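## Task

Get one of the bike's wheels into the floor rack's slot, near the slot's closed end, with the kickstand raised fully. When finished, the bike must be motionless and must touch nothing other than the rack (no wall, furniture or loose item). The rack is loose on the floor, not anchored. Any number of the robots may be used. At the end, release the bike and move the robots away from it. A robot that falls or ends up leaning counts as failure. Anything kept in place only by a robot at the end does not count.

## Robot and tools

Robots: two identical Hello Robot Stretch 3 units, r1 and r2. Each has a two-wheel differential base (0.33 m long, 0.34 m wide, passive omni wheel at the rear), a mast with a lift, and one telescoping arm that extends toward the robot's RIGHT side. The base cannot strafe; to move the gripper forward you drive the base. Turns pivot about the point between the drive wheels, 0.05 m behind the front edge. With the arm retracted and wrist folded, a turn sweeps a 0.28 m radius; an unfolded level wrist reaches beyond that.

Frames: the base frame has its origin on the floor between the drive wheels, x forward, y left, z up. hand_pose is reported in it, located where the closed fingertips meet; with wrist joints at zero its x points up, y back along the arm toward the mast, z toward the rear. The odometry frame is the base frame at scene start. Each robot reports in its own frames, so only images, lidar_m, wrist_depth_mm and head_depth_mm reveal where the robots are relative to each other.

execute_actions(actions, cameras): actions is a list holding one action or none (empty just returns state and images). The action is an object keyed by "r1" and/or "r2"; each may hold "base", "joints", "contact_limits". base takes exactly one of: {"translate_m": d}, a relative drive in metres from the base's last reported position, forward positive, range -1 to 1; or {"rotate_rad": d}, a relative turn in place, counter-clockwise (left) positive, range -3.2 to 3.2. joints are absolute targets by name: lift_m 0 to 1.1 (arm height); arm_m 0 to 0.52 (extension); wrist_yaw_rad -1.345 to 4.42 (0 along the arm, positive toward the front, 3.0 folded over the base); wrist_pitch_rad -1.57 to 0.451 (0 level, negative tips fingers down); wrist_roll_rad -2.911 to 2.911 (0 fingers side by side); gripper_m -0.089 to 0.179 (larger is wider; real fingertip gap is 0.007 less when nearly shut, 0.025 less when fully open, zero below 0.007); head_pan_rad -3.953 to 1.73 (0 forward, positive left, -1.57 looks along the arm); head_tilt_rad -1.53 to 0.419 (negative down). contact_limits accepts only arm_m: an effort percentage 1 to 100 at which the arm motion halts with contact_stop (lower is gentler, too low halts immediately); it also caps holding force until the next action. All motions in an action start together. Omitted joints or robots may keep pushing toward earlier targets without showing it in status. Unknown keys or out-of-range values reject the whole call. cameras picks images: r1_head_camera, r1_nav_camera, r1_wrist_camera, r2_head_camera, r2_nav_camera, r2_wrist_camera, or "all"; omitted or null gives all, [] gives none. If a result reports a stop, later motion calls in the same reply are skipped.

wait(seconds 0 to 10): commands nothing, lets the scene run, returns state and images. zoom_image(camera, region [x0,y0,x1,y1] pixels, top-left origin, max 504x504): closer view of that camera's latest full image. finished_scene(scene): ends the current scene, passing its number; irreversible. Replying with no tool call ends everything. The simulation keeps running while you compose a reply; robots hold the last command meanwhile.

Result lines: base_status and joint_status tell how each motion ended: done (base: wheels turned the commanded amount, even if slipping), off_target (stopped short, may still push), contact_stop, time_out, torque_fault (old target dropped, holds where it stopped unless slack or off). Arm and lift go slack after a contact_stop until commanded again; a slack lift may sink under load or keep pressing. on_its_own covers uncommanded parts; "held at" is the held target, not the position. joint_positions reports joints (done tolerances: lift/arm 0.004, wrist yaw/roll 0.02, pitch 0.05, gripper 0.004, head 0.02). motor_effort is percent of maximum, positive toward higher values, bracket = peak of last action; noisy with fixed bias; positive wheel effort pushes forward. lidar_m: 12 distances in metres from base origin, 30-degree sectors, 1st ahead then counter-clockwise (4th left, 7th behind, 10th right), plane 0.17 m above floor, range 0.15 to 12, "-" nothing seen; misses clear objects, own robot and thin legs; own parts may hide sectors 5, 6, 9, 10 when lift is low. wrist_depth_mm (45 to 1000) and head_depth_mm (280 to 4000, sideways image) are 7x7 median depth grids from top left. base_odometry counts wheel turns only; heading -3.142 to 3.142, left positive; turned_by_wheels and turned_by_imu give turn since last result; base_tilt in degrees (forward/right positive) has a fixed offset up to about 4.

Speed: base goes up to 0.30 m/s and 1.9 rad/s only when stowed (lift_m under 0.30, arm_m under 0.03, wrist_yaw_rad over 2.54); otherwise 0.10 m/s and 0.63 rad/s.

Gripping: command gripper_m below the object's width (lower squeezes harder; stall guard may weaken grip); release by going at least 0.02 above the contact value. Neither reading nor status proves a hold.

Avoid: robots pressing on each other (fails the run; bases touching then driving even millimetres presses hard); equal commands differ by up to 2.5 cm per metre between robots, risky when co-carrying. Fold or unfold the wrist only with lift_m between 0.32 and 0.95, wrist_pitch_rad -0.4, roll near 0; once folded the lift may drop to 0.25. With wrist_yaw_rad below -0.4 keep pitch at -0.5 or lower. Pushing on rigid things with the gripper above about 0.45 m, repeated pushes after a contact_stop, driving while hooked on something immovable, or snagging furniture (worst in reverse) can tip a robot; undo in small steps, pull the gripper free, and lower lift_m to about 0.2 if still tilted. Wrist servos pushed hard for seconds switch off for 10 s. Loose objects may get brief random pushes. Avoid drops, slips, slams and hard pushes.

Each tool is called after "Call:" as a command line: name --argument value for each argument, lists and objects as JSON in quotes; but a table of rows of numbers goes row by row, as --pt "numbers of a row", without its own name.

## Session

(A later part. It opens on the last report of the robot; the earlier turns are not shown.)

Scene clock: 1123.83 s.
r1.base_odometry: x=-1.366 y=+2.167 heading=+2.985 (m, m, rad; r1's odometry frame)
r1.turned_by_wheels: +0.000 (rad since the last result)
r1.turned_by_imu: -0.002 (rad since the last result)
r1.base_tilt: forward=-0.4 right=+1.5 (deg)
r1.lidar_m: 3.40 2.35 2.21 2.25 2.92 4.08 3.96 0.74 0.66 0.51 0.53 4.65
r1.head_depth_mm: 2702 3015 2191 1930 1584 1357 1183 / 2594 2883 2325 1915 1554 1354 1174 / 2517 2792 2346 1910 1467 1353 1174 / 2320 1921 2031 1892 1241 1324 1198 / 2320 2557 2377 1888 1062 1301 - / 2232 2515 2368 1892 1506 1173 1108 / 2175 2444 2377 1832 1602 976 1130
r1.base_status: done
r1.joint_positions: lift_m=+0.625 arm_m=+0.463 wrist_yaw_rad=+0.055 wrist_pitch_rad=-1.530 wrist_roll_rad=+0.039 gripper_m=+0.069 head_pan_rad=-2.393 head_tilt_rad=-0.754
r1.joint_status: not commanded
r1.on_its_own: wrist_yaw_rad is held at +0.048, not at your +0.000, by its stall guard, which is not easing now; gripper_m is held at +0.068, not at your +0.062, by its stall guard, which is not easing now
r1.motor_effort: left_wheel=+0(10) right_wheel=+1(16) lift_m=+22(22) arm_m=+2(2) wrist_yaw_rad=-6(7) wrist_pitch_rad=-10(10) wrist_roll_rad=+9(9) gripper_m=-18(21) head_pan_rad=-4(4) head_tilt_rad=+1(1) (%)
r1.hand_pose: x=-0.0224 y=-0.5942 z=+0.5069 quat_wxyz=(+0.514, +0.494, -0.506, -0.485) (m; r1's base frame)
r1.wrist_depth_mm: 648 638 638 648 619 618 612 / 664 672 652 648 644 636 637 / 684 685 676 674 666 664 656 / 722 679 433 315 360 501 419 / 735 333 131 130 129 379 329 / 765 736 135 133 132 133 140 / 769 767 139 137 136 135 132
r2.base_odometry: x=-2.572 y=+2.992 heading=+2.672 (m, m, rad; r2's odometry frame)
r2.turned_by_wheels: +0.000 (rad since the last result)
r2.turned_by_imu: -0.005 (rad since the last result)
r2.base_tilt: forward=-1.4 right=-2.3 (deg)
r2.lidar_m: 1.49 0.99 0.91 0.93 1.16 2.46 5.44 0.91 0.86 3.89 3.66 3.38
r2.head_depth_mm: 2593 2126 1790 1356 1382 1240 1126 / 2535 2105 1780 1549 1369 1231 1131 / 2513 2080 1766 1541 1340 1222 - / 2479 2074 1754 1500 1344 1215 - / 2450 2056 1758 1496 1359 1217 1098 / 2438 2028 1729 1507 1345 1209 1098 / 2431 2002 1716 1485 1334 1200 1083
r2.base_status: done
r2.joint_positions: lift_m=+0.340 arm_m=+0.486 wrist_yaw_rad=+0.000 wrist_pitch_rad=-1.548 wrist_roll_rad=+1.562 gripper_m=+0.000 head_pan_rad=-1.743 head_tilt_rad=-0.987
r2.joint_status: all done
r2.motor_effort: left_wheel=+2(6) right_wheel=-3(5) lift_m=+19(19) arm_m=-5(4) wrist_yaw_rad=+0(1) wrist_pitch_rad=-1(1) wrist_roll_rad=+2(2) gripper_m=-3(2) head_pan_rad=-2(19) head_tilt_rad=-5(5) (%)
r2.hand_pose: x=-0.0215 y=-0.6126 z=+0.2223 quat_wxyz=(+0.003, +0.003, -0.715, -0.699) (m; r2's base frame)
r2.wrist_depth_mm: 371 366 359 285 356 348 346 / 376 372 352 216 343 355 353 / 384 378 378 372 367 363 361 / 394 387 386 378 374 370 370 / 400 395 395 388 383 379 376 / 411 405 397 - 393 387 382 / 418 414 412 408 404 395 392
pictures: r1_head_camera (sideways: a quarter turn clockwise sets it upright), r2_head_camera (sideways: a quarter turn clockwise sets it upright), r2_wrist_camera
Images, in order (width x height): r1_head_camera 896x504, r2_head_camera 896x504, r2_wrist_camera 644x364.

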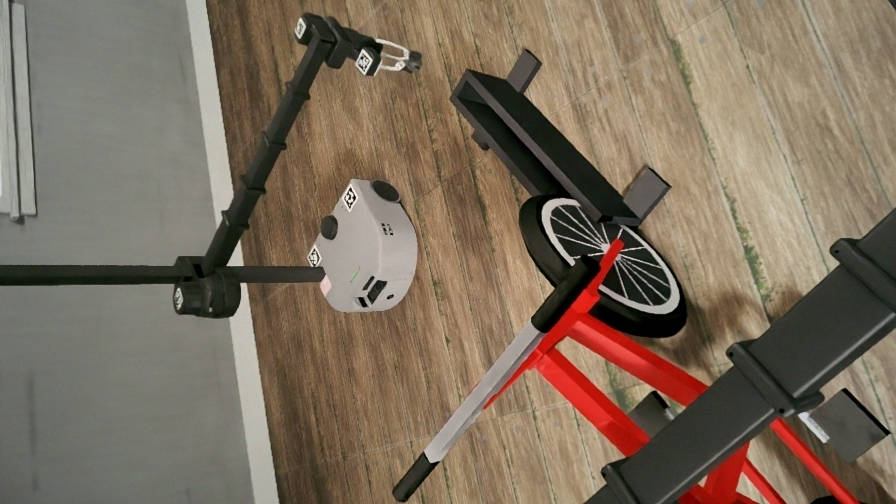

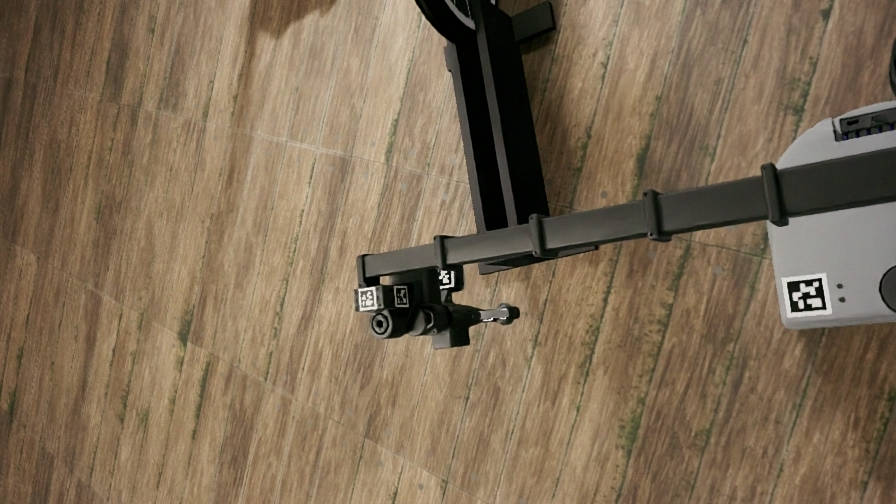

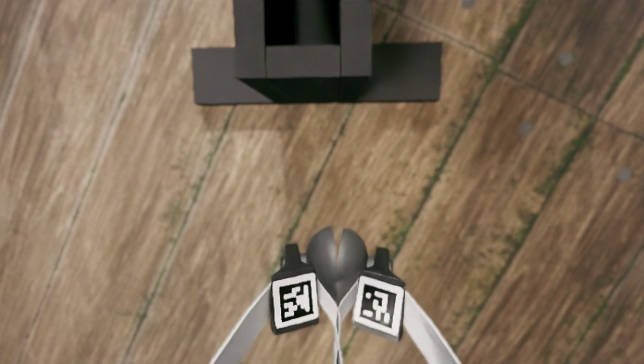

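Call:
execute_actions --actions '[{"r2": {"joints": {"arm_m": 0.505, "lift_m": 0.2}}}]' --cameras '[]'

Call:
execute_actions --actions '[{"r2": {"base": {"translate_m": -0.05}}}]' --cameras '["r2_head_camera", "r2_wrist_camera"]'

Scene clock: 1136.90 s.
r1.base_odometry: x=-1.366 y=+2.167 heading=+2.985 (m, m, rad; r1's odometry frame)
r1.turned_by_wheels: +0.000 (rad since the last result)
r1.turned_by_imu: +0.000 (rad since the last result)
r1.base_tilt: forward=-0.4 right=+1.4 (deg)
r1.lidar_m: 3.40 2.34 2.21 2.25 2.91 4.06 3.96 0.74 0.66 0.51 0.53 4.67
r1.head_depth_mm: 2692 3027 2437 1816 1595 1356 1179 / 2580 2953 2420 1915 1554 1352 1179 / 2477 2852 2231 1929 1473 1355 1174 / 2312 2647 2012 1901 1240 1318 1194 / 2334 2570 2298 1894 1062 1296 - / 2246 2518 2375 1880 1498 1179 1109 / 2181 2432 2381 1833 1601 972 1125
r1.base_status: not commanded
r1.joint_positions: lift_m=+0.625 arm_m=+0.463 wrist_yaw_rad=+0.055 wrist_pitch_rad=-1.530 wrist_roll_rad=+0.039 gripper_m=+0.069 head_pan_rad=-2.393 head_tilt_rad=-0.754
r1.joint_status: not commanded
r1.on_its_own: wrist_yaw_rad is held at +0.048, not at your +0.000, by its stall guard, which is not easing now; gripper_m is held at +0.068, not at your +0.062, by its stall guard, which is not easing now
r1.motor_effort: left_wheel=-1(1) right_wheel=+1(1) lift_m=+22(21) arm_m=+2(2) wrist_yaw_rad=-5(7) wrist_pitch_rad=-10(10) wrist_roll_rad=+9(9) gripper_m=-19(20) head_pan_rad=-4(4) head_tilt_rad=+3(2) (%)
r1.hand_pose: x=-0.0224 y=-0.5942 z=+0.5069 quat_wxyz=(+0.514, +0.494, -0.506, -0.485) (m; r1's base frame)
r1.wrist_depth_mm: 657 657 643 637 631 612 615 / 676 670 653 656 654 635 629 / 690 675 670 672 656 658 653 / 721 701 436 314 357 502 420 / 735 333 132 130 129 377 331 / 767 755 135 134 132 133 140 / 774 765 139 137 136 134 133
r2.base_odometry: x=-2.572 y=+2.992 heading=+2.672 (m, m, rad; r2's odometry frame)
r2.turned_by_wheels: +0.000 (rad since the last result)
r2.turned_by_imu: -0.001 (rad since the last result)
r2.base_tilt: forward=-1.5 right=-2.2 (deg)
r2.lidar_m: 1.49 0.99 0.91 0.93 1.17 2.46 5.45 0.91 0.86 3.90 3.65 3.37
r2.head_depth_mm: 2548 2113 1802 1376 1382 1239 1123 / 2574 2105 1790 1544 1374 1232 1124 / 2531 2078 1778 1535 1346 1237 - / 2489 2061 1756 1554 1346 1224 - / 2457 2028 1728 1547 1356 1224 1098 / 2441 2031 1722 1511 1345 1215 1091 / 2408 2009 1713 1508 1342 1200 1096
r2.base_status: not commanded
r2.joint_positions: lift_m=+0.200 arm_m=+0.505 wrist_yaw_rad=+0.000 wrist_pitch_rad=-1.548 wrist_roll_rad=+1.562 gripper_m=+0.000 head_pan_rad=-1.743 head_tilt_rad=-0.987
r2.joint_status: all done
r2.motor_effort: left_wheel=+2(2) right_wheel=-3(2) lift_m=+18(18) arm_m=+6(7) wrist_yaw_rad=+0(1) wrist_pitch_rad=-1(1) wrist_roll_rad=+2(2) gripper_m=-2(3) head_pan_rad=-2(2) head_tilt_rad=-4(5) (%)
r2.hand_pose: x=-0.0215 y=-0.6310 z=+0.0823 quat_wxyz=(+0.003, +0.003, -0.715, -0.699) (m; r2's base frame)
r2.wrist_depth_mm: 233 213 114 115 116 204 220 / 238 236 214 211 214 223 224 / 242 240 238 237 232 230 229 / 248 245 243 242 238 236 233 / 255 251 250 244 242 239 237 / 259 257 255 - 247 245 242 / 265 261 260 257 255 250 248
pictures: none
No camera images: the call's "cameras" was empty. Leave "cameras" out to get every camera's image.

Scene clock: 1138.43 s.
r1.base_odometry: x=-1.366 y=+2.167 heading=+2.985 (m, m, rad; r1's odometry frame)
r1.turned_by_wheels: +0.000 (rad since the last result)
r1.turned_by_imu: +0.000 (rad since the last result)
r1.base_tilt: forward=-0.5 right=+1.4 (deg)
r1.lidar_m: 3.40 2.35 2.21 2.24 2.91 4.05 3.96 0.74 0.66 0.51 0.53 4.66
r1.head_depth_mm: 2695 2995 2440 1866 1588 1352 1176 / 2601 2917 2409 1868 1548 1352 1177 / 2489 2860 2250 1909 1474 1349 1175 / 2401 2708 1970 1881 1239 1317 1197 / 2287 2571 2219 1895 1061 1302 - / 2249 2534 2394 1896 1502 1172 1108 / 2164 2458 2399 1834 1602 971 1122
r1.base_status: not commanded
r1.joint_positions: lift_m=+0.625 arm_m=+0.463 wrist_yaw_rad=+0.055 wrist_pitch_rad=-1.530 wrist_roll_rad=+0.039 gripper_m=+0.069 head_pan_rad=-2.393 head_tilt_rad=-0.754
r1.joint_status: not commanded
r1.on_its_own: wrist_yaw_rad is held at +0.048, not at your +0.000, by its stall guard, which is not easing now; gripper_m is held at +0.068, not at your +0.062, by its stall guard, which is not easing now
r1.motor_effort: left_wheel=-1(0) right_wheel=+1(1) lift_m=+22(22) arm_m=+2(2) wrist_yaw_rad=-5(6) wrist_pitch_rad=-10(10) wrist_roll_rad=+9(9) gripper_m=-21(19) head_pan_rad=-4(3) head_tilt_rad=+2(2) (%)
r1.hand_pose: x=-0.0224 y=-0.5942 z=+0.5069 quat_wxyz=(+0.514, +0.494, -0.506, -0.485) (m; r1's base frame)
r1.wrist_depth_mm: 639 651 632 624 634 619 611 / 673 668 671 647 640 629 630 / 694 675 677 677 667 658 656 / 703 689 435 312 357 505 422 / 734 331 131 130 128 380 328 / 763 751 135 133 132 133 140 / 792 772 139 138 136 134 132
r2.base_odometry: x=-2.527 y=+2.969 heading=+2.672 (m, m, rad; r2's odometry frame)
r2.turned_by_wheels: +0.000 (rad since the last result)
r2.turned_by_imu: +0.000 (rad since the last result)
r2.base_tilt: forward=-1.5 right=-2.3 (deg)
r2.lidar_m: 1.53 1.01 0.93 0.94 1.19 2.52 5.37 0.91 0.83 3.87 3.73 3.42
r2.head_depth_mm: 2586 2093 1798 1359 1382 1236 1128 / 2542 2099 1773 1555 1369 1222 1131 / 2537 2062 1769 1541 1344 1217 - / 2497 2043 1773 1557 1318 1220 - / 2465 2037 1740 1558 1351 1204 1107 / 2445 2063 1720 1516 1339 1200 1099 / 2440 2012 1706 1512 1337 1207 1088
r2.base_status: done
r2.joint_positions: lift_m=+0.200 arm_m=+0.505 wrist_yaw_rad=+0.000 wrist_pitch_rad=-1.548 wrist_roll_rad=+1.562 gripper_m=+0.000 head_pan_rad=-1.743 head_tilt_rad=-0.987
r2.joint_status: not commanded
r2.motor_effort: left_wheel=+2(3) right_wheel=-2(7) lift_m=+18(18) arm_m=+7(6) wrist_yaw_rad=+1(0) wrist_pitch_rad=-1(1) wrist_roll_rad=+2(2) gripper_m=-2(2) head_pan_rad=-3(2) head_tilt_rad=-4(4) (%)
r2.hand_pose: x=-0.0215 y=-0.6310 z=+0.0823 quat_wxyz=(+0.003, +0.003, -0.715, -0.699) (m; r2's base frame)
r2.wrist_depth_mm: 233 77 93 222 80 74 219 / 237 79 82 226 77 204 224 / 242 80 79 79 78 209 228 / 249 247 243 241 239 234 235 / 254 251 248 244 242 240 238 / 261 256 255 - 246 246 243 / 267 263 259 257 255 251 250
pictures: r2_head_camera (sideways: a quarter turn clockwise sets it upright), r2_wrist_camera
Images, in order (width x height): r2_head_camera 896x504, r2_wrist_camera 644x364.

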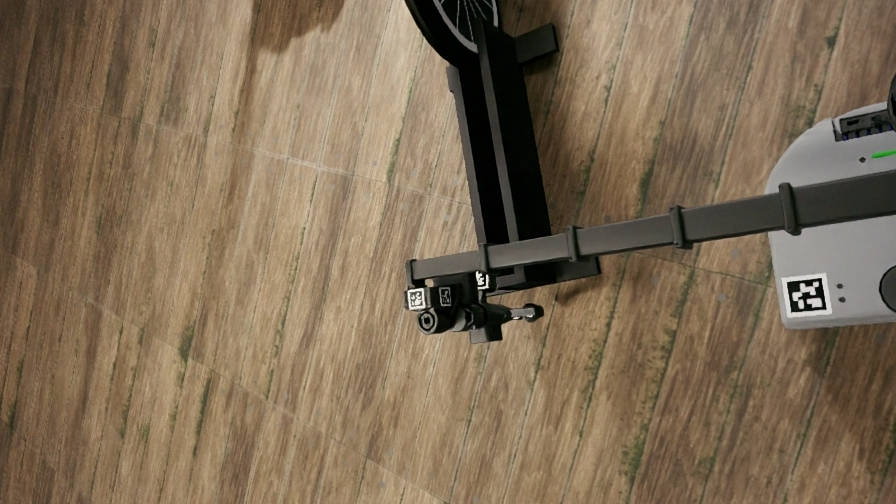

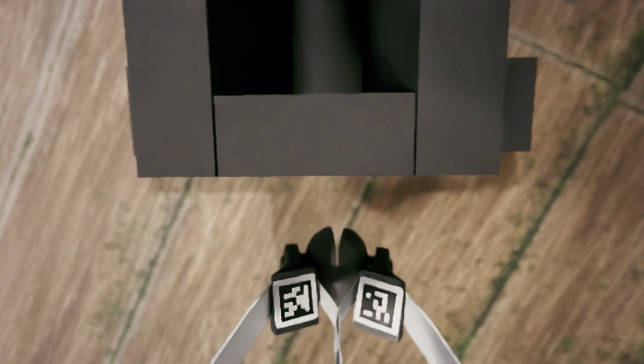

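Call:
execute_actions --actions '[{"r1": {"base": {"translate_m": -0.1}}, "r2": {"base": {"translate_m": -0.035}, "joints": {"arm_m": 0.512, "head_pan_rad": -1.9}}}]' --cameras '["r2_head_camera", "r2_wrist_camera", "r1_head_camera", "r1_wrist_camera"]'

Scene clock: 1155.00 s.
r1.base_odometry: x=-1.267 y=+2.152 heading=+2.985 (m, m, rad; r1's odometry frame)
r1.turned_by_wheels: +0.001 (rad since the last result)
r1.turned_by_imu: -0.001 (rad since the last result)
r1.base_tilt: forward=-0.4 right=+1.4 (deg)
r1.lidar_m: 3.45 2.39 2.25 2.29 2.98 3.99 3.89 0.74 0.65 0.51 0.53 4.75
r1.head_depth_mm: 2678 2964 2430 1921 1581 1348 1180 / 2551 2850 2418 1585 1543 1354 1181 / 2464 2788 2396 1911 1471 1353 1178 / 2373 2689 2249 1859 1240 1324 1198 / 2255 2505 1886 1823 1058 1290 - / 2223 2491 2401 1891 1502 1182 1111 / 2137 2391 2386 1835 1609 956 1128
r1.base_status: done
r1.joint_positions: lift_m=+0.625 arm_m=+0.463 wrist_yaw_rad=+0.051 wrist_pitch_rad=-1.534 wrist_roll_rad=+0.041 gripper_m=+0.069 head_pan_rad=-2.393 head_tilt_rad=-0.754
r1.joint_status: not commanded
r1.on_its_own: wrist_yaw_rad is held at +0.048, not at your +0.000, by its stall guard, which is not easing now; gripper_m is held at +0.068, not at your +0.062, by its stall guard, which is not easing now
r1.motor_effort: left_wheel=+10(28) right_wheel=-10(33) lift_m=+22(22) arm_m=+2(2) wrist_yaw_rad=-2(6) wrist_pitch_rad=-8(10) wrist_roll_rad=+8(9) gripper_m=-23(27) head_pan_rad=-3(4) head_tilt_rad=+3(3) (%)
r1.hand_pose: x=-0.0224 y=-0.5932 z=+0.5069 quat_wxyz=(+0.511, +0.493, -0.507, -0.488) (m; r1's base frame)
r1.wrist_depth_mm: 656 657 650 627 630 620 612 / 682 665 652 651 639 632 622 / 703 692 682 670 654 655 634 / 710 689 469 309 447 428 407 / 731 338 131 129 127 300 323 / 753 749 134 133 131 135 138 / 784 783 139 137 135 134 130
r2.base_odometry: x=-2.496 y=+2.954 heading=+2.673 (m, m, rad; r2's odometry frame)
r2.turned_by_wheels: +0.000 (rad since the last result)
r2.turned_by_imu: +0.000 (rad since the last result)
r2.base_tilt: forward=-1.4 right=-2.4 (deg)
r2.lidar_m: 1.54 1.02 0.95 0.96 1.21 2.55 5.35 0.91 0.75 3.87 3.76 3.45
r2.head_depth_mm: 2465 1797 1680 1509 1381 1238 1117 / 2529 2093 1749 1322 1374 1233 1133 / 2526 2061 1757 1368 1365 1218 - / 2505 2027 1771 1527 1355 1221 - / 2464 2045 1750 1550 1305 1213 1098 / 2454 2012 1735 1527 1353 1215 1097 / 2413 2006 1717 1500 1329 1201 1092
r2.base_status: done
r2.joint_positions: lift_m=+0.200 arm_m=+0.512 wrist_yaw_rad=+0.000 wrist_pitch_rad=-1.548 wrist_roll_rad=+1.562 gripper_m=+0.000 head_pan_rad=-1.893 head_tilt_rad=-0.987
r2.joint_status: all done
r2.motor_effort: left_wheel=+4(4) right_wheel=-9(8) lift_m=+18(18) arm_m=+7(6) wrist_yaw_rad=+1(0) wrist_pitch_rad=-1(1) wrist_roll_rad=+2(2) gripper_m=-2(2) head_pan_rad=-2(12) head_tilt_rad=-5(5) (%)
r2.hand_pose: x=-0.0215 y=-0.6381 z=+0.0823 quat_wxyz=(+0.003, +0.003, -0.715, -0.699) (m; r2's base frame)
r2.wrist_depth_mm: 232 230 77 221 100 74 220 / 238 234 78 226 100 75 224 / 244 239 80 231 100 77 228 / 249 245 82 181 100 79 233 / 255 250 83 83 82 80 237 / 259 255 85 84 83 82 242 / 266 262 260 258 254 252 247
pictures: r1_head_camera (sideways: a quarter turn clockwise sets it upright), r1_wrist_camera, r2_head_camera (sideways: a quarter turn clockwise sets it upright), r2_wrist_camera
Images, in order (width x height): r1_head_camera 896x504, r1_wrist_camera 644x364, r2_head_camera 896x504, r2_wrist_camera 644x364.

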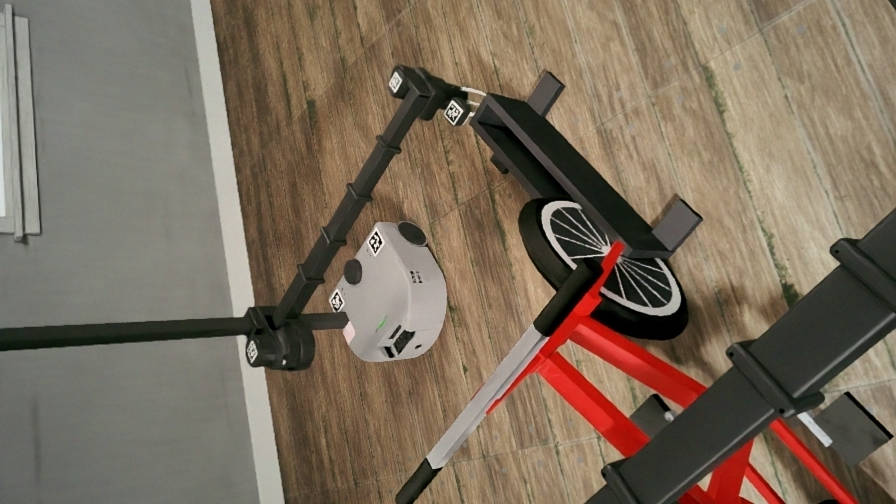

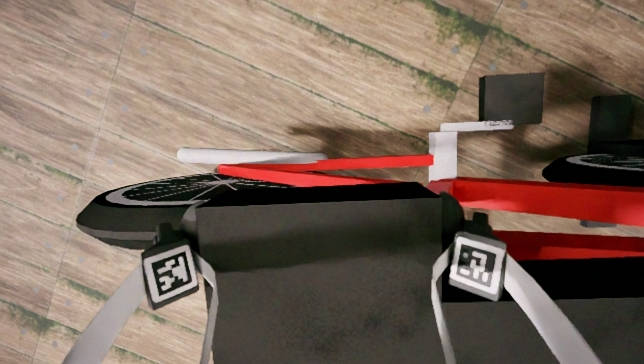

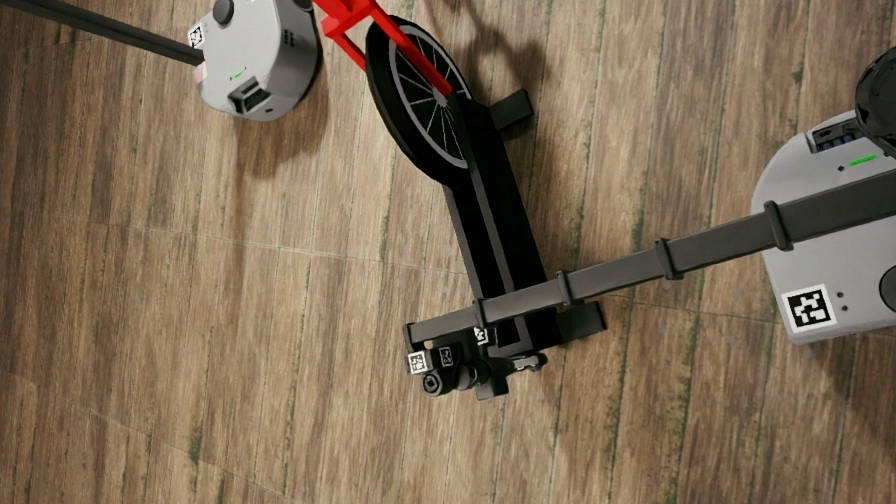

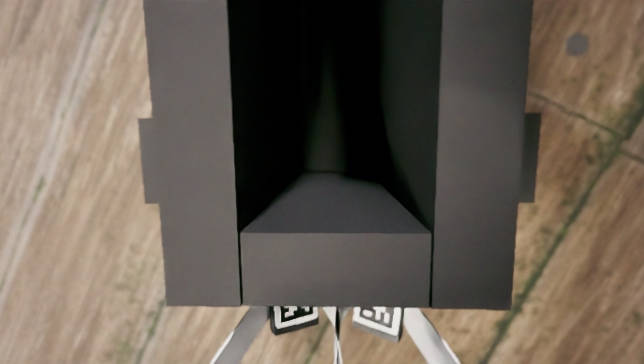

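Call:
zoom_image --camera "r2_head_camera" --region '[340, 0, 580, 220]'

Region (340, 0, 580, 220) of r2_head_camera's 896x504 image, scaled by 2.100, with more detail than that image has; it fills the top 462 rows of this view, and the rest is white.

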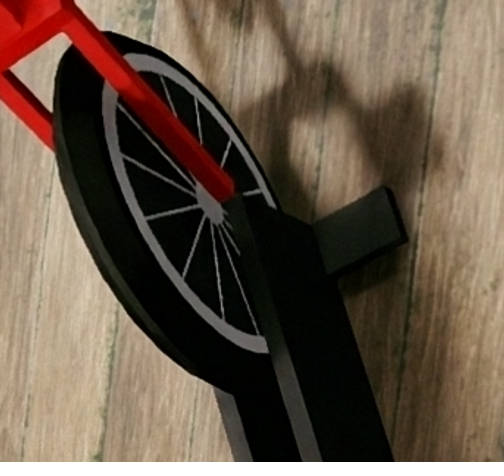

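Call:
execute_actions --actions '[{"r1": {"base": {"translate_m": -0.08}}}]' --cameras '["r2_head_camera", "r2_wrist_camera", "r1_head_camera", "r1_wrist_camera"]'

Scene clock: 1168.37 s.
r1.base_odometry: x=-1.188 y=+2.139 heading=+2.986 (m, m, rad; r1's odometry frame)
r1.turned_by_wheels: +0.000 (rad since the last result)
r1.turned_by_imu: +0.000 (rad since the last result)
r1.base_tilt: forward=-0.5 right=+1.4 (deg)
r1.lidar_m: 3.52 2.43 2.28 2.33 3.01 3.91 3.84 0.74 0.65 0.51 0.53 4.83
r1.head_depth_mm: 2599 2947 2425 1925 1593 1358 1177 / 2509 2860 2429 1762 1557 1359 1181 / 2439 2752 2418 1848 1470 1343 1179 / 2332 2663 2422 1850 1229 1317 1202 / 2237 2511 1891 1795 1056 1288 - / 2129 2477 2215 1831 1505 1183 1108 / 2127 2369 2368 1785 1615 954 1123
r1.base_status: done
r1.joint_positions: lift_m=+0.625 arm_m=+0.463 wrist_yaw_rad=+0.052 wrist_pitch_rad=-1.534 wrist_roll_rad=+0.042 gripper_m=+0.069 head_pan_rad=-2.393 head_tilt_rad=-0.754
r1.joint_status: not commanded
r1.on_its_own: wrist_yaw_rad is held at +0.048, not at your +0.000, by its stall guard, which is not easing now; gripper_m is held at +0.068, not at your +0.062, by its stall guard, which is not easing now
r1.motor_effort: left_wheel=+9(15) right_wheel=-9(25) lift_m=+22(21) arm_m=+2(2) wrist_yaw_rad=-1(4) wrist_pitch_rad=-8(8) wrist_roll_rad=+7(8) gripper_m=-24(25) head_pan_rad=-4(4) head_tilt_rad=+3(2) (%)
r1.hand_pose: x=-0.0224 y=-0.5931 z=+0.5069 quat_wxyz=(+0.511, +0.494, -0.507, -0.488) (m; r1's base frame)
r1.wrist_depth_mm: 650 646 637 631 615 615 611 / 682 662 660 647 646 630 633 / 692 686 679 665 642 658 642 / 710 680 466 308 451 428 403 / 751 335 131 129 127 302 320 / 779 766 135 133 131 135 138 / 782 760 138 136 135 133 131
r2.base_odometry: x=-2.496 y=+2.954 heading=+2.673 (m, m, rad; r2's odometry frame)
r2.turned_by_wheels: +0.000 (rad since the last result)
r2.turned_by_imu: -0.001 (rad since the last result)
r2.base_tilt: forward=-1.5 right=-2.3 (deg)
r2.lidar_m: 1.54 1.03 0.95 0.96 1.20 2.56 5.35 0.92 0.71 3.83 3.74 3.45
r2.head_depth_mm: 2402 2080 1625 1551 1375 1229 1125 / 2532 2085 1703 1311 1371 1223 1132 / 2541 2082 1760 1304 1367 1230 - / 2480 2032 1758 1539 1362 1225 - / 2449 2067 1745 1548 1301 1216 1099 / 2461 2053 1725 1522 1334 1204 1101 / 2418 1987 1719 1511 1332 1208 1091
r2.base_status: not commanded
r2.joint_positions: lift_m=+0.200 arm_m=+0.512 wrist_yaw_rad=+0.000 wrist_pitch_rad=-1.548 wrist_roll_rad=+1.562 gripper_m=+0.000 head_pan_rad=-1.893 head_tilt_rad=-0.987
r2.joint_status: not commanded
r2.motor_effort: left_wheel=+4(5) right_wheel=-8(8) lift_m=+18(18) arm_m=+7(7) wrist_yaw_rad=+1(0) wrist_pitch_rad=-1(1) wrist_roll_rad=+2(2) gripper_m=-2(3) head_pan_rad=-3(2) head_tilt_rad=-4(4) (%)
r2.hand_pose: x=-0.0215 y=-0.6381 z=+0.0823 quat_wxyz=(+0.003, +0.003, -0.715, -0.699) (m; r2's base frame)
r2.wrist_depth_mm: 234 229 77 221 100 74 219 / 237 234 78 225 100 75 223 / 242 238 80 230 100 77 228 / 249 244 81 181 101 79 232 / 253 251 83 83 81 80 237 / 260 257 84 84 83 82 243 / 265 264 259 256 254 251 248
pictures: r1_head_camera (sideways: a quarter turn clockwise sets it upright), r1_wrist_camera, r2_head_camera (sideways: a quarter turn clockwise sets it upright), r2_wrist_camera
Images, in order (width x height): r1_head_camera 896x504, r1_wrist_camera 644x364, r2_head_camera 896x504, r2_wrist_camera 644x364.

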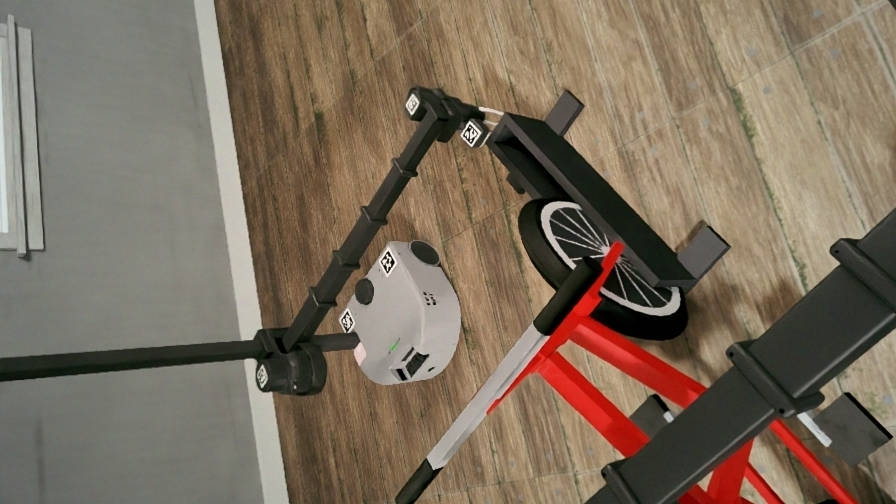

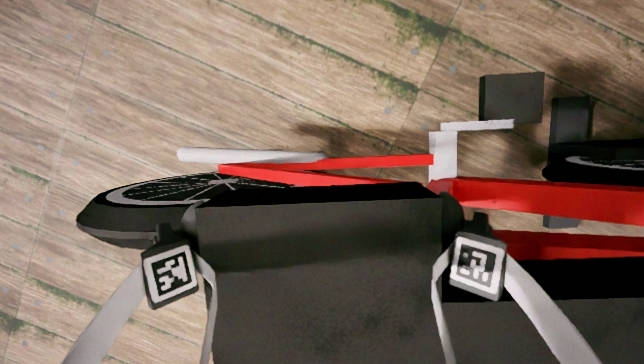

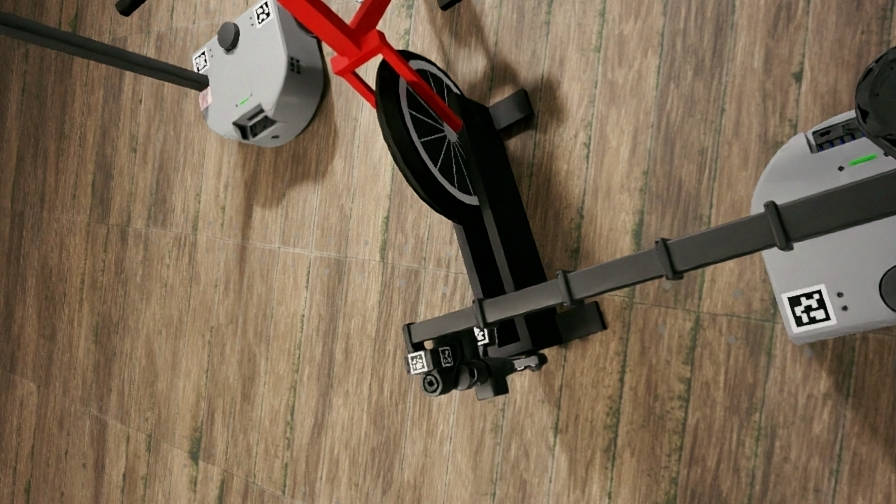

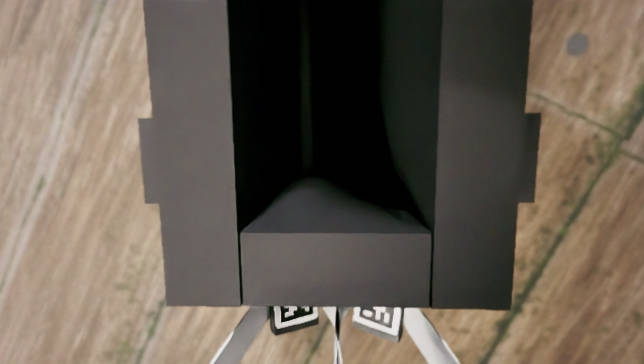

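Call:
execute_actions --actions '[{"r1": {"base": {"translate_m": -0.19}}}]' --cameras '["r2_head_camera", "r2_wrist_camera", "r1_head_camera", "r1_wrist_camera"]'

Scene clock: 1189.07 s.
r1.base_odometry: x=-1.001 y=+2.110 heading=+2.986 (m, m, rad; r1's odometry frame)
r1.turned_by_wheels: +0.000 (rad since the last result)
r1.turned_by_imu: -0.003 (rad since the last result)
r1.base_tilt: forward=-0.4 right=+1.4 (deg)
r1.lidar_m: 3.68 2.51 2.37 2.41 3.10 3.74 3.70 0.75 0.66 0.52 0.53 5.00
r1.head_depth_mm: 2528 2855 2445 1917 1595 1359 1178 / 2440 2778 2407 1927 1583 1355 1180 / 2336 2664 2389 1902 1470 1347 1178 / 2251 2535 2422 1838 1241 1327 1194 / 2202 2446 2378 1736 1062 1237 - / 2093 2319 1809 1704 1498 1149 1108 / 1969 2281 2284 1784 1606 978 1125
r1.base_status: done
r1.joint_positions: lift_m=+0.625 arm_m=+0.463 wrist_yaw_rad=+0.055 wrist_pitch_rad=-1.534 wrist_roll_rad=+0.042 gripper_m=+0.069 head_pan_rad=-2.393 head_tilt_rad=-0.754
r1.joint_status: not commanded
r1.on_its_own: wrist_yaw_rad is held at +0.048, not at your +0.000, by its stall guard, which is not easing now; gripper_m is held at +0.068, not at your +0.062, by its stall guard, which is not easing now
r1.motor_effort: left_wheel=+1(10) right_wheel=-1(22) lift_m=+20(22) arm_m=+2(2) wrist_yaw_rad=-6(5) wrist_pitch_rad=-8(8) wrist_roll_rad=+7(7) gripper_m=-22(25) head_pan_rad=-4(4) head_tilt_rad=+2(2) (%)
r1.hand_pose: x=-0.0224 y=-0.5931 z=+0.5070 quat_wxyz=(+0.512, +0.494, -0.506, -0.488) (m; r1's base frame)
r1.wrist_depth_mm: 651 646 643 643 630 624 614 / 670 670 650 647 643 637 637 / 685 684 694 668 667 636 662 / 713 696 462 312 259 428 393 / 723 334 131 128 128 442 214 / 764 752 135 133 131 134 139 / 789 766 139 137 135 133 131
r2.base_odometry: x=-2.496 y=+2.954 heading=+2.673 (m, m, rad; r2's odometry frame)
r2.turned_by_wheels: +0.000 (rad since the last result)
r2.turned_by_imu: -0.001 (rad since the last result)
r2.base_tilt: forward=-1.4 right=-2.2 (deg)
r2.lidar_m: 1.55 1.02 0.95 0.96 1.21 2.55 5.34 1.06 0.64 0.63 3.72 3.45
r2.head_depth_mm: 2572 2116 1426 1513 1381 1234 1123 / 2374 1954 1620 1413 1363 1227 1135 / 2518 2058 1692 1225 1368 1226 - / 2505 2080 1757 1226 1354 1212 - / 2448 2022 1740 1562 1307 1215 1096 / 2471 2013 1737 1524 1342 1219 1094 / 2428 2022 1730 1505 1339 1199 1091
r2.base_status: not commanded
r2.joint_positions: lift_m=+0.200 arm_m=+0.512 wrist_yaw_rad=+0.000 wrist_pitch_rad=-1.547 wrist_roll_rad=+1.562 gripper_m=+0.000 head_pan_rad=-1.893 head_tilt_rad=-0.987
r2.joint_status: not commanded
r2.motor_effort: left_wheel=+5(4) right_wheel=-8(8) lift_m=+18(18) arm_m=+7(7) wrist_yaw_rad=+1(1) wrist_pitch_rad=-1(1) wrist_roll_rad=+2(2) gripper_m=-2(1) head_pan_rad=-2(2) head_tilt_rad=-4(4) (%)
r2.hand_pose: x=-0.0215 y=-0.6382 z=+0.0823 quat_wxyz=(+0.003, +0.003, -0.715, -0.699) (m; r2's base frame)
r2.wrist_depth_mm: 233 230 78 65 86 74 219 / 239 234 78 225 100 75 222 / 243 239 80 230 100 77 228 / 249 245 82 181 100 79 231 / 255 251 83 83 82 80 237 / 258 257 84 84 83 82 243 / 265 262 260 255 255 250 247
pictures: r1_head_camera (sideways: a quarter turn clockwise sets it upright), r1_wrist_camera, r2_head_camera (sideways: a quarter turn clockwise sets it upright), r2_wrist_camera
Images, in order (width x height): r1_head_camera 896x504, r1_wrist_camera 644x364, r2_head_camera 896x504, r2_wrist_camera 644x364.

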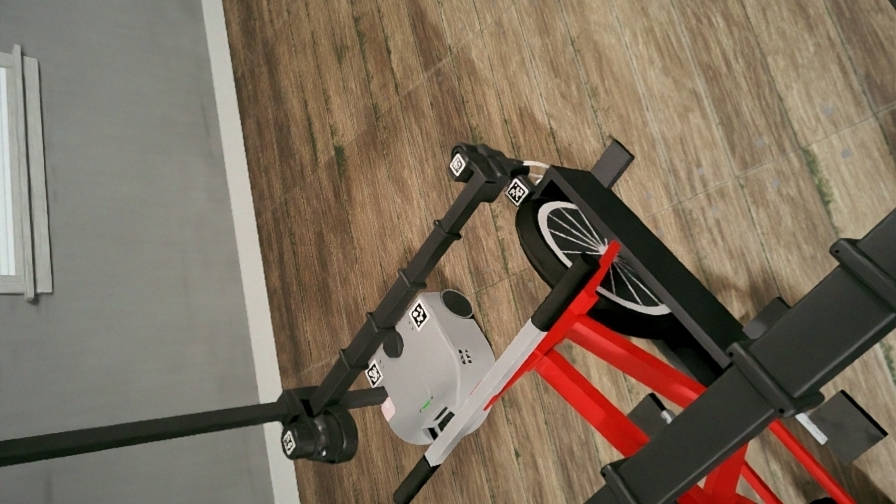

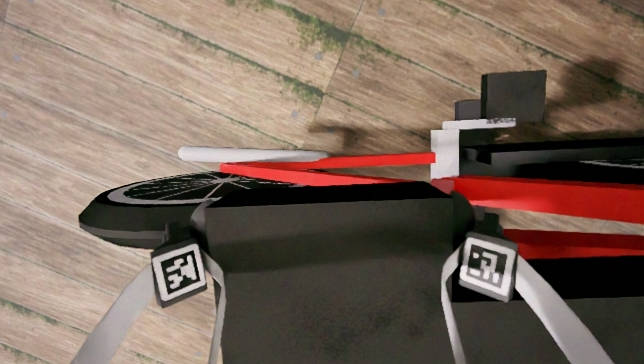

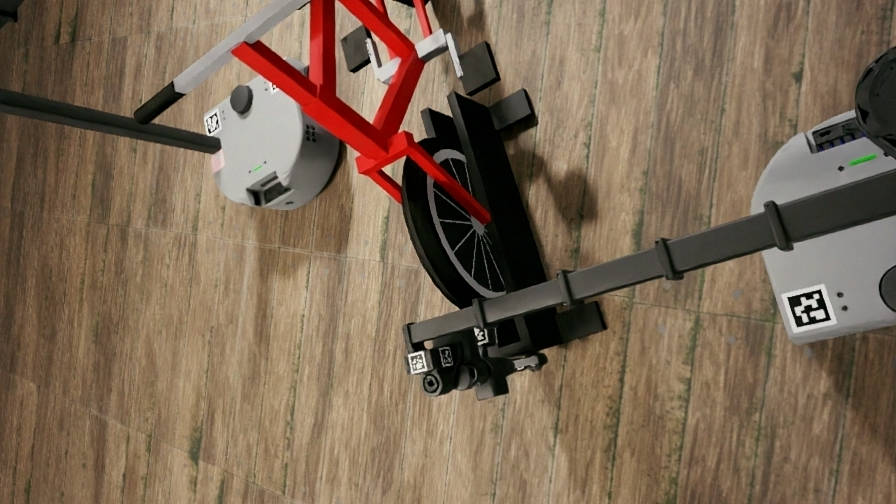

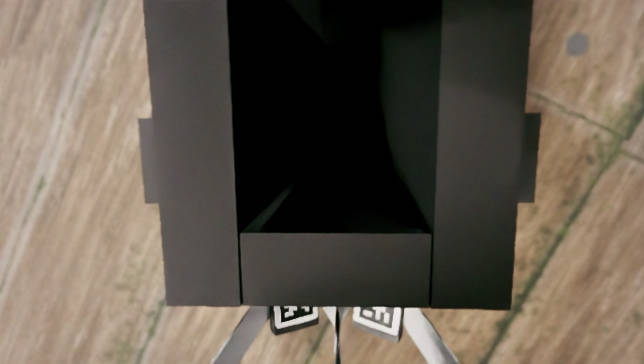

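Call:
execute_actions --actions '[{"r1": {"base": {"translate_m": -0.028}}, "r2": {"base": {"translate_m": 0.12}, "joints": {"lift_m": 0.3, "head_pan_rad": -2.0}}}]' --cameras '["r2_head_camera", "r2_wrist_camera", "r1_head_camera", "r1_wrist_camera"]'

Scene clock: 1203.00 s.
r1.base_odometry: x=-0.973 y=+2.105 heading=+2.986 (m, m, rad; r1's odometry frame)
r1.turned_by_wheels: +0.000 (rad since the last result)
r1.turned_by_imu: -0.001 (rad since the last result)
r1.base_tilt: forward=-0.4 right=+1.4 (deg)
r1.lidar_m: 3.67 2.54 2.37 2.41 3.14 3.70 3.70 0.75 0.66 0.51 0.53 5.03
r1.head_depth_mm: 2504 2869 2429 1924 1588 1357 1182 / 2423 2766 2418 1812 1580 1351 1181 / 2335 2640 2429 1806 1489 1352 1173 / 2263 2543 2399 1857 1245 1324 1194 / 2156 2454 2228 1769 1060 1238 - / 2043 2252 1803 1766 1495 1149 1106 / 2035 2270 2371 1831 1603 980 1127
r1.base_status: done
r1.joint_positions: lift_m=+0.625 arm_m=+0.463 wrist_yaw_rad=+0.055 wrist_pitch_rad=-1.534 wrist_roll_rad=+0.042 gripper_m=+0.069 head_pan_rad=-2.393 head_tilt_rad=-0.754
r1.joint_status: not commanded
r1.on_its_own: wrist_yaw_rad is held at +0.048, not at your +0.000, by its stall guard, which is not easing now; gripper_m is held at +0.068, not at your +0.062, by its stall guard, which is not easing now
r1.motor_effort: left_wheel=+2(9) right_wheel=+0(14) lift_m=+20(20) arm_m=+1(2) wrist_yaw_rad=-6(7) wrist_pitch_rad=-8(8) wrist_roll_rad=+7(7) gripper_m=-22(22) head_pan_rad=-4(3) head_tilt_rad=+2(2) (%)
r1.hand_pose: x=-0.0224 y=-0.5931 z=+0.5070 quat_wxyz=(+0.512, +0.494, -0.506, -0.487) (m; r1's base frame)
r1.wrist_depth_mm: 648 649 647 629 620 621 611 / 668 674 664 655 662 638 635 / 708 696 667 674 657 640 648 / 715 691 459 310 256 431 392 / 741 333 130 129 127 455 215 / 763 760 135 133 131 133 138 / 792 760 140 137 135 133 131
r2.base_odometry: x=-2.603 y=+3.008 heading=+2.673 (m, m, rad; r2's odometry frame)
r2.turned_by_wheels: +0.000 (rad since the last result)
r2.turned_by_imu: -0.002 (rad since the last result)
r2.base_tilt: forward=-1.5 right=-2.4 (deg)
r2.lidar_m: 1.47 0.97 0.90 0.91 1.15 2.42 5.46 1.13 0.65 3.92 3.63 3.34
r2.head_depth_mm: 2602 2126 1350 1503 1377 1240 1137 / 2478 2015 1211 1475 1367 1228 1148 / 2433 1758 1663 1316 1349 1235 - / 2473 2053 1742 1254 1347 1228 - / 2440 2045 1728 1540 1324 1211 1098 / 2429 2022 1741 - 1333 1210 1099 / 2403 2011 1714 1497 1336 1205 1089
r2.base_status: done
r2.joint_positions: lift_m=+0.300 arm_m=+0.512 wrist_yaw_rad=+0.000 wrist_pitch_rad=-1.547 wrist_roll_rad=+1.562 gripper_m=+0.000 head_pan_rad=-1.993 head_tilt_rad=-0.987
r2.joint_status: all done
r2.motor_effort: left_wheel=+2(7) right_wheel=-3(5) lift_m=+31(32) arm_m=+7(7) wrist_yaw_rad=+0(1) wrist_pitch_rad=-1(1) wrist_roll_rad=+2(2) gripper_m=-3(2) head_pan_rad=-2(9) head_tilt_rad=-5(4) (%)
r2.hand_pose: x=-0.0215 y=-0.6382 z=+0.1816 quat_wxyz=(+0.003, +0.003, -0.715, -0.699) (m; r2's base frame)
r2.wrist_depth_mm: 328 327 304 212 293 312 310 / 337 335 330 327 323 317 316 / 345 341 337 334 329 325 321 / 351 348 343 339 338 332 329 / 361 356 349 343 344 341 336 / 367 362 358 - 349 346 341 / 377 371 366 363 360 353 351
pictures: r1_head_camera (sideways: a quarter turn clockwise sets it upright), r1_wrist_camera, r2_head_camera (sideways: a quarter turn clockwise sets it upright), r2_wrist_camera
Images, in order (width x height): r1_head_camera 896x504, r1_wrist_camera 644x364, r2_head_camera 896x504, r2_wrist_camera 644x364.

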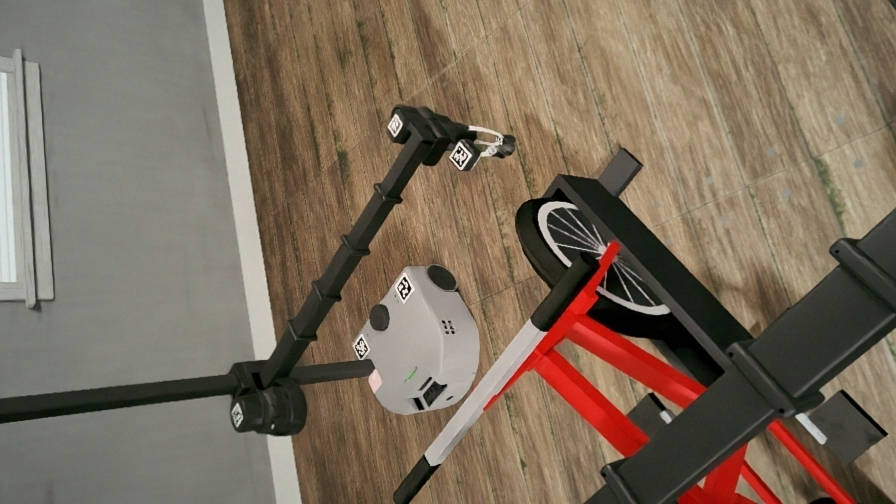

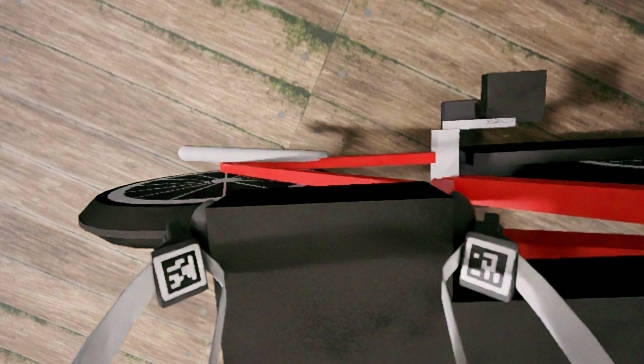

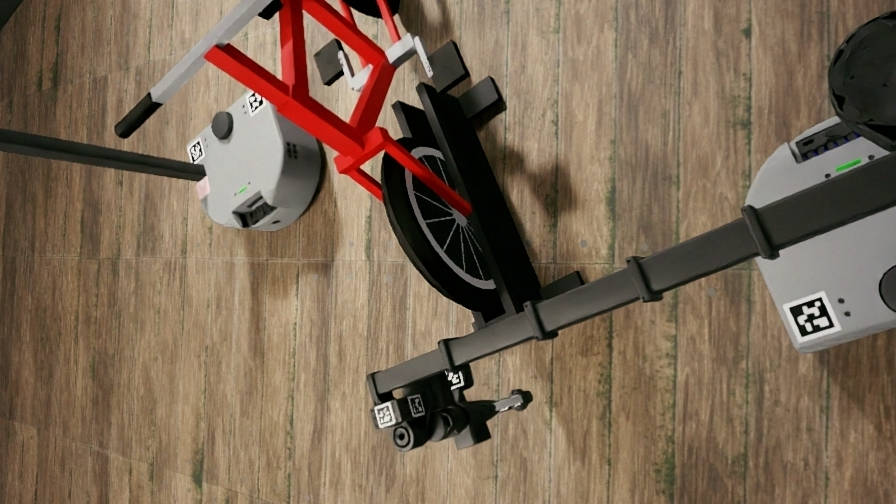

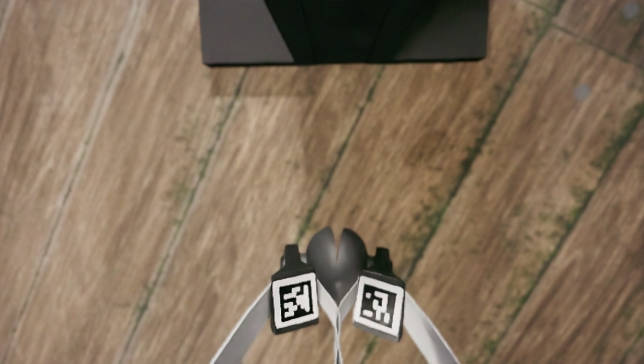

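Call:
execute_actions --actions '[{"r1": {"joints": {"gripper_m": 0.15}}, "r2": {"joints": {"arm_m": 0.02}}}]' --cameras '["r2_head_camera", "r1_wrist_camera", "r2_nav_camera"]'

Scene clock: 1212.73 s.
r1.base_odometry: x=-0.973 y=+2.105 heading=+2.986 (m, m, rad; r1's odometry frame)
r1.turned_by_wheels: +0.000 (rad since the last result)
r1.turned_by_imu: -0.001 (rad since the last result)
r1.base_tilt: forward=-0.4 right=+1.4 (deg)
r1.lidar_m: 3.68 2.52 2.38 2.43 3.14 3.70 3.70 0.74 0.66 0.51 0.53 4.99
r1.head_depth_mm: 2503 2883 2459 1931 1582 1361 1181 / 2423 2736 2422 1926 1583 1352 1177 / 2329 2652 2418 1919 1483 1345 1178 / 2256 2555 2395 1847 1238 1322 1201 / 2165 2460 1874 1770 1065 1240 - / 2029 2265 1809 1757 1502 1152 1105 / 2029 2269 2389 1839 1595 960 1122
r1.base_status: not commanded
r1.joint_positions: lift_m=+0.625 arm_m=+0.463 wrist_yaw_rad=+0.052 wrist_pitch_rad=-1.538 wrist_roll_rad=+0.053 gripper_m=+0.150 head_pan_rad=-2.393 head_tilt_rad=-0.754
r1.joint_status: all done
r1.on_its_own: wrist_yaw_rad is held at +0.048, not at your +0.000, by its stall guard, which is not easing now
r1.motor_effort: left_wheel=+2(3) right_wheel=-1(4) lift_m=+20(20) arm_m=+2(2) wrist_yaw_rad=-3(6) wrist_pitch_rad=-6(8) wrist_roll_rad=+3(7) gripper_m=+2(84) head_pan_rad=-3(3) head_tilt_rad=+3(3) (%)
r1.hand_pose: x=-0.0224 y=-0.5922 z=+0.5071 quat_wxyz=(+0.508, +0.492, -0.509, -0.492) (m; r1's base frame)
r1.wrist_depth_mm: 651 637 633 619 628 618 616 / 663 651 648 648 644 438 625 / 680 677 676 672 661 567 627 / 719 695 446 336 352 435 362 / 731 331 127 125 123 682 213 / 745 746 131 129 127 139 141 / 784 768 135 133 131 130 129
r2.base_odometry: x=-2.603 y=+3.008 heading=+2.673 (m, m, rad; r2's odometry frame)
r2.turned_by_wheels: +0.000 (rad since the last result)
r2.turned_by_imu: -0.001 (rad since the last result)
r2.base_tilt: forward=-1.5 right=-2.3 (deg)
r2.lidar_m: 1.47 0.97 0.90 0.91 1.14 2.42 5.46 1.13 0.65 3.91 3.62 3.35
r2.head_depth_mm: 2560 2117 1336 1502 1382 1235 1133 / 2501 2044 1212 1466 1371 1222 1154 / 2446 1761 1665 1328 1365 1220 - / 2469 2058 1750 1244 1360 1255 - / 2492 2025 1733 1516 1335 1226 1080 / 2451 2015 1750 1514 1344 1205 1094 / 2443 2014 1722 1495 1343 1191 1086
r2.base_status: not commanded
r2.joint_positions: lift_m=+0.300 arm_m=+0.020 wrist_yaw_rad=+0.000 wrist_pitch_rad=-1.547 wrist_roll_rad=+1.562 gripper_m=+0.000 head_pan_rad=-1.993 head_tilt_rad=-0.987
r2.joint_status: all done
r2.motor_effort: left_wheel=+2(2) right_wheel=-2(2) lift_m=+31(31) arm_m=-5(6) wrist_yaw_rad=+1(1) wrist_pitch_rad=-1(1) wrist_roll_rad=+2(2) gripper_m=-2(2) head_pan_rad=-2(2) head_tilt_rad=-5(4) (%)
r2.hand_pose: x=-0.0215 y=-0.1471 z=+0.1816 quat_wxyz=(+0.003, +0.003, -0.715, -0.699) (m; r2's base frame)
r2.wrist_depth_mm: 332 325 325 323 - - - / 337 338 330 329 - - - / 349 342 339 - - - - / 351 348 345 - - - - / 360 358 350 - - - - / 370 365 360 - - - - / 376 375 369 369 - - -
pictures: r1_wrist_camera, r2_head_camera (sideways: a quarter turn clockwise sets it upright), r2_nav_camera (sideways: a quarter turn counterclockwise sets it upright)
Images, in order (width x height): r1_wrist_camera 644x364, r2_head_camera 896x504, r2_nav_camera 672x504.

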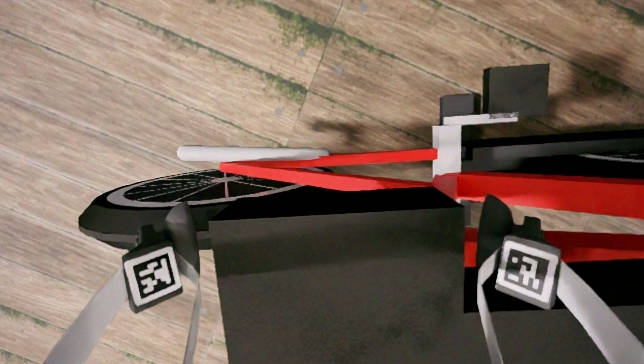

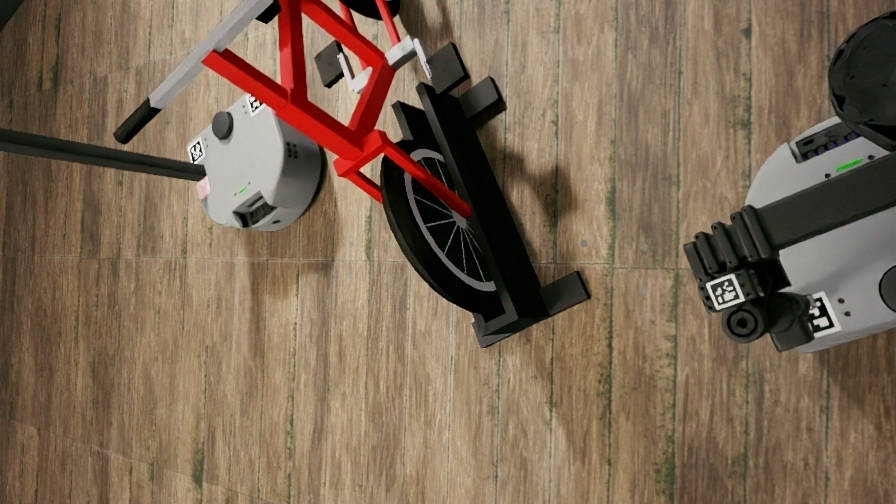

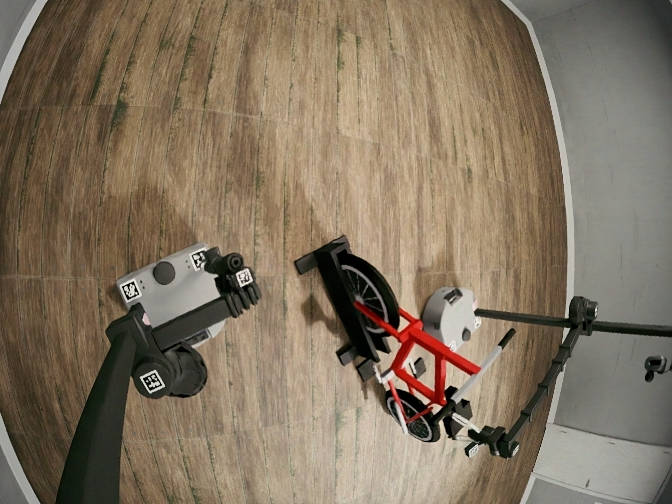

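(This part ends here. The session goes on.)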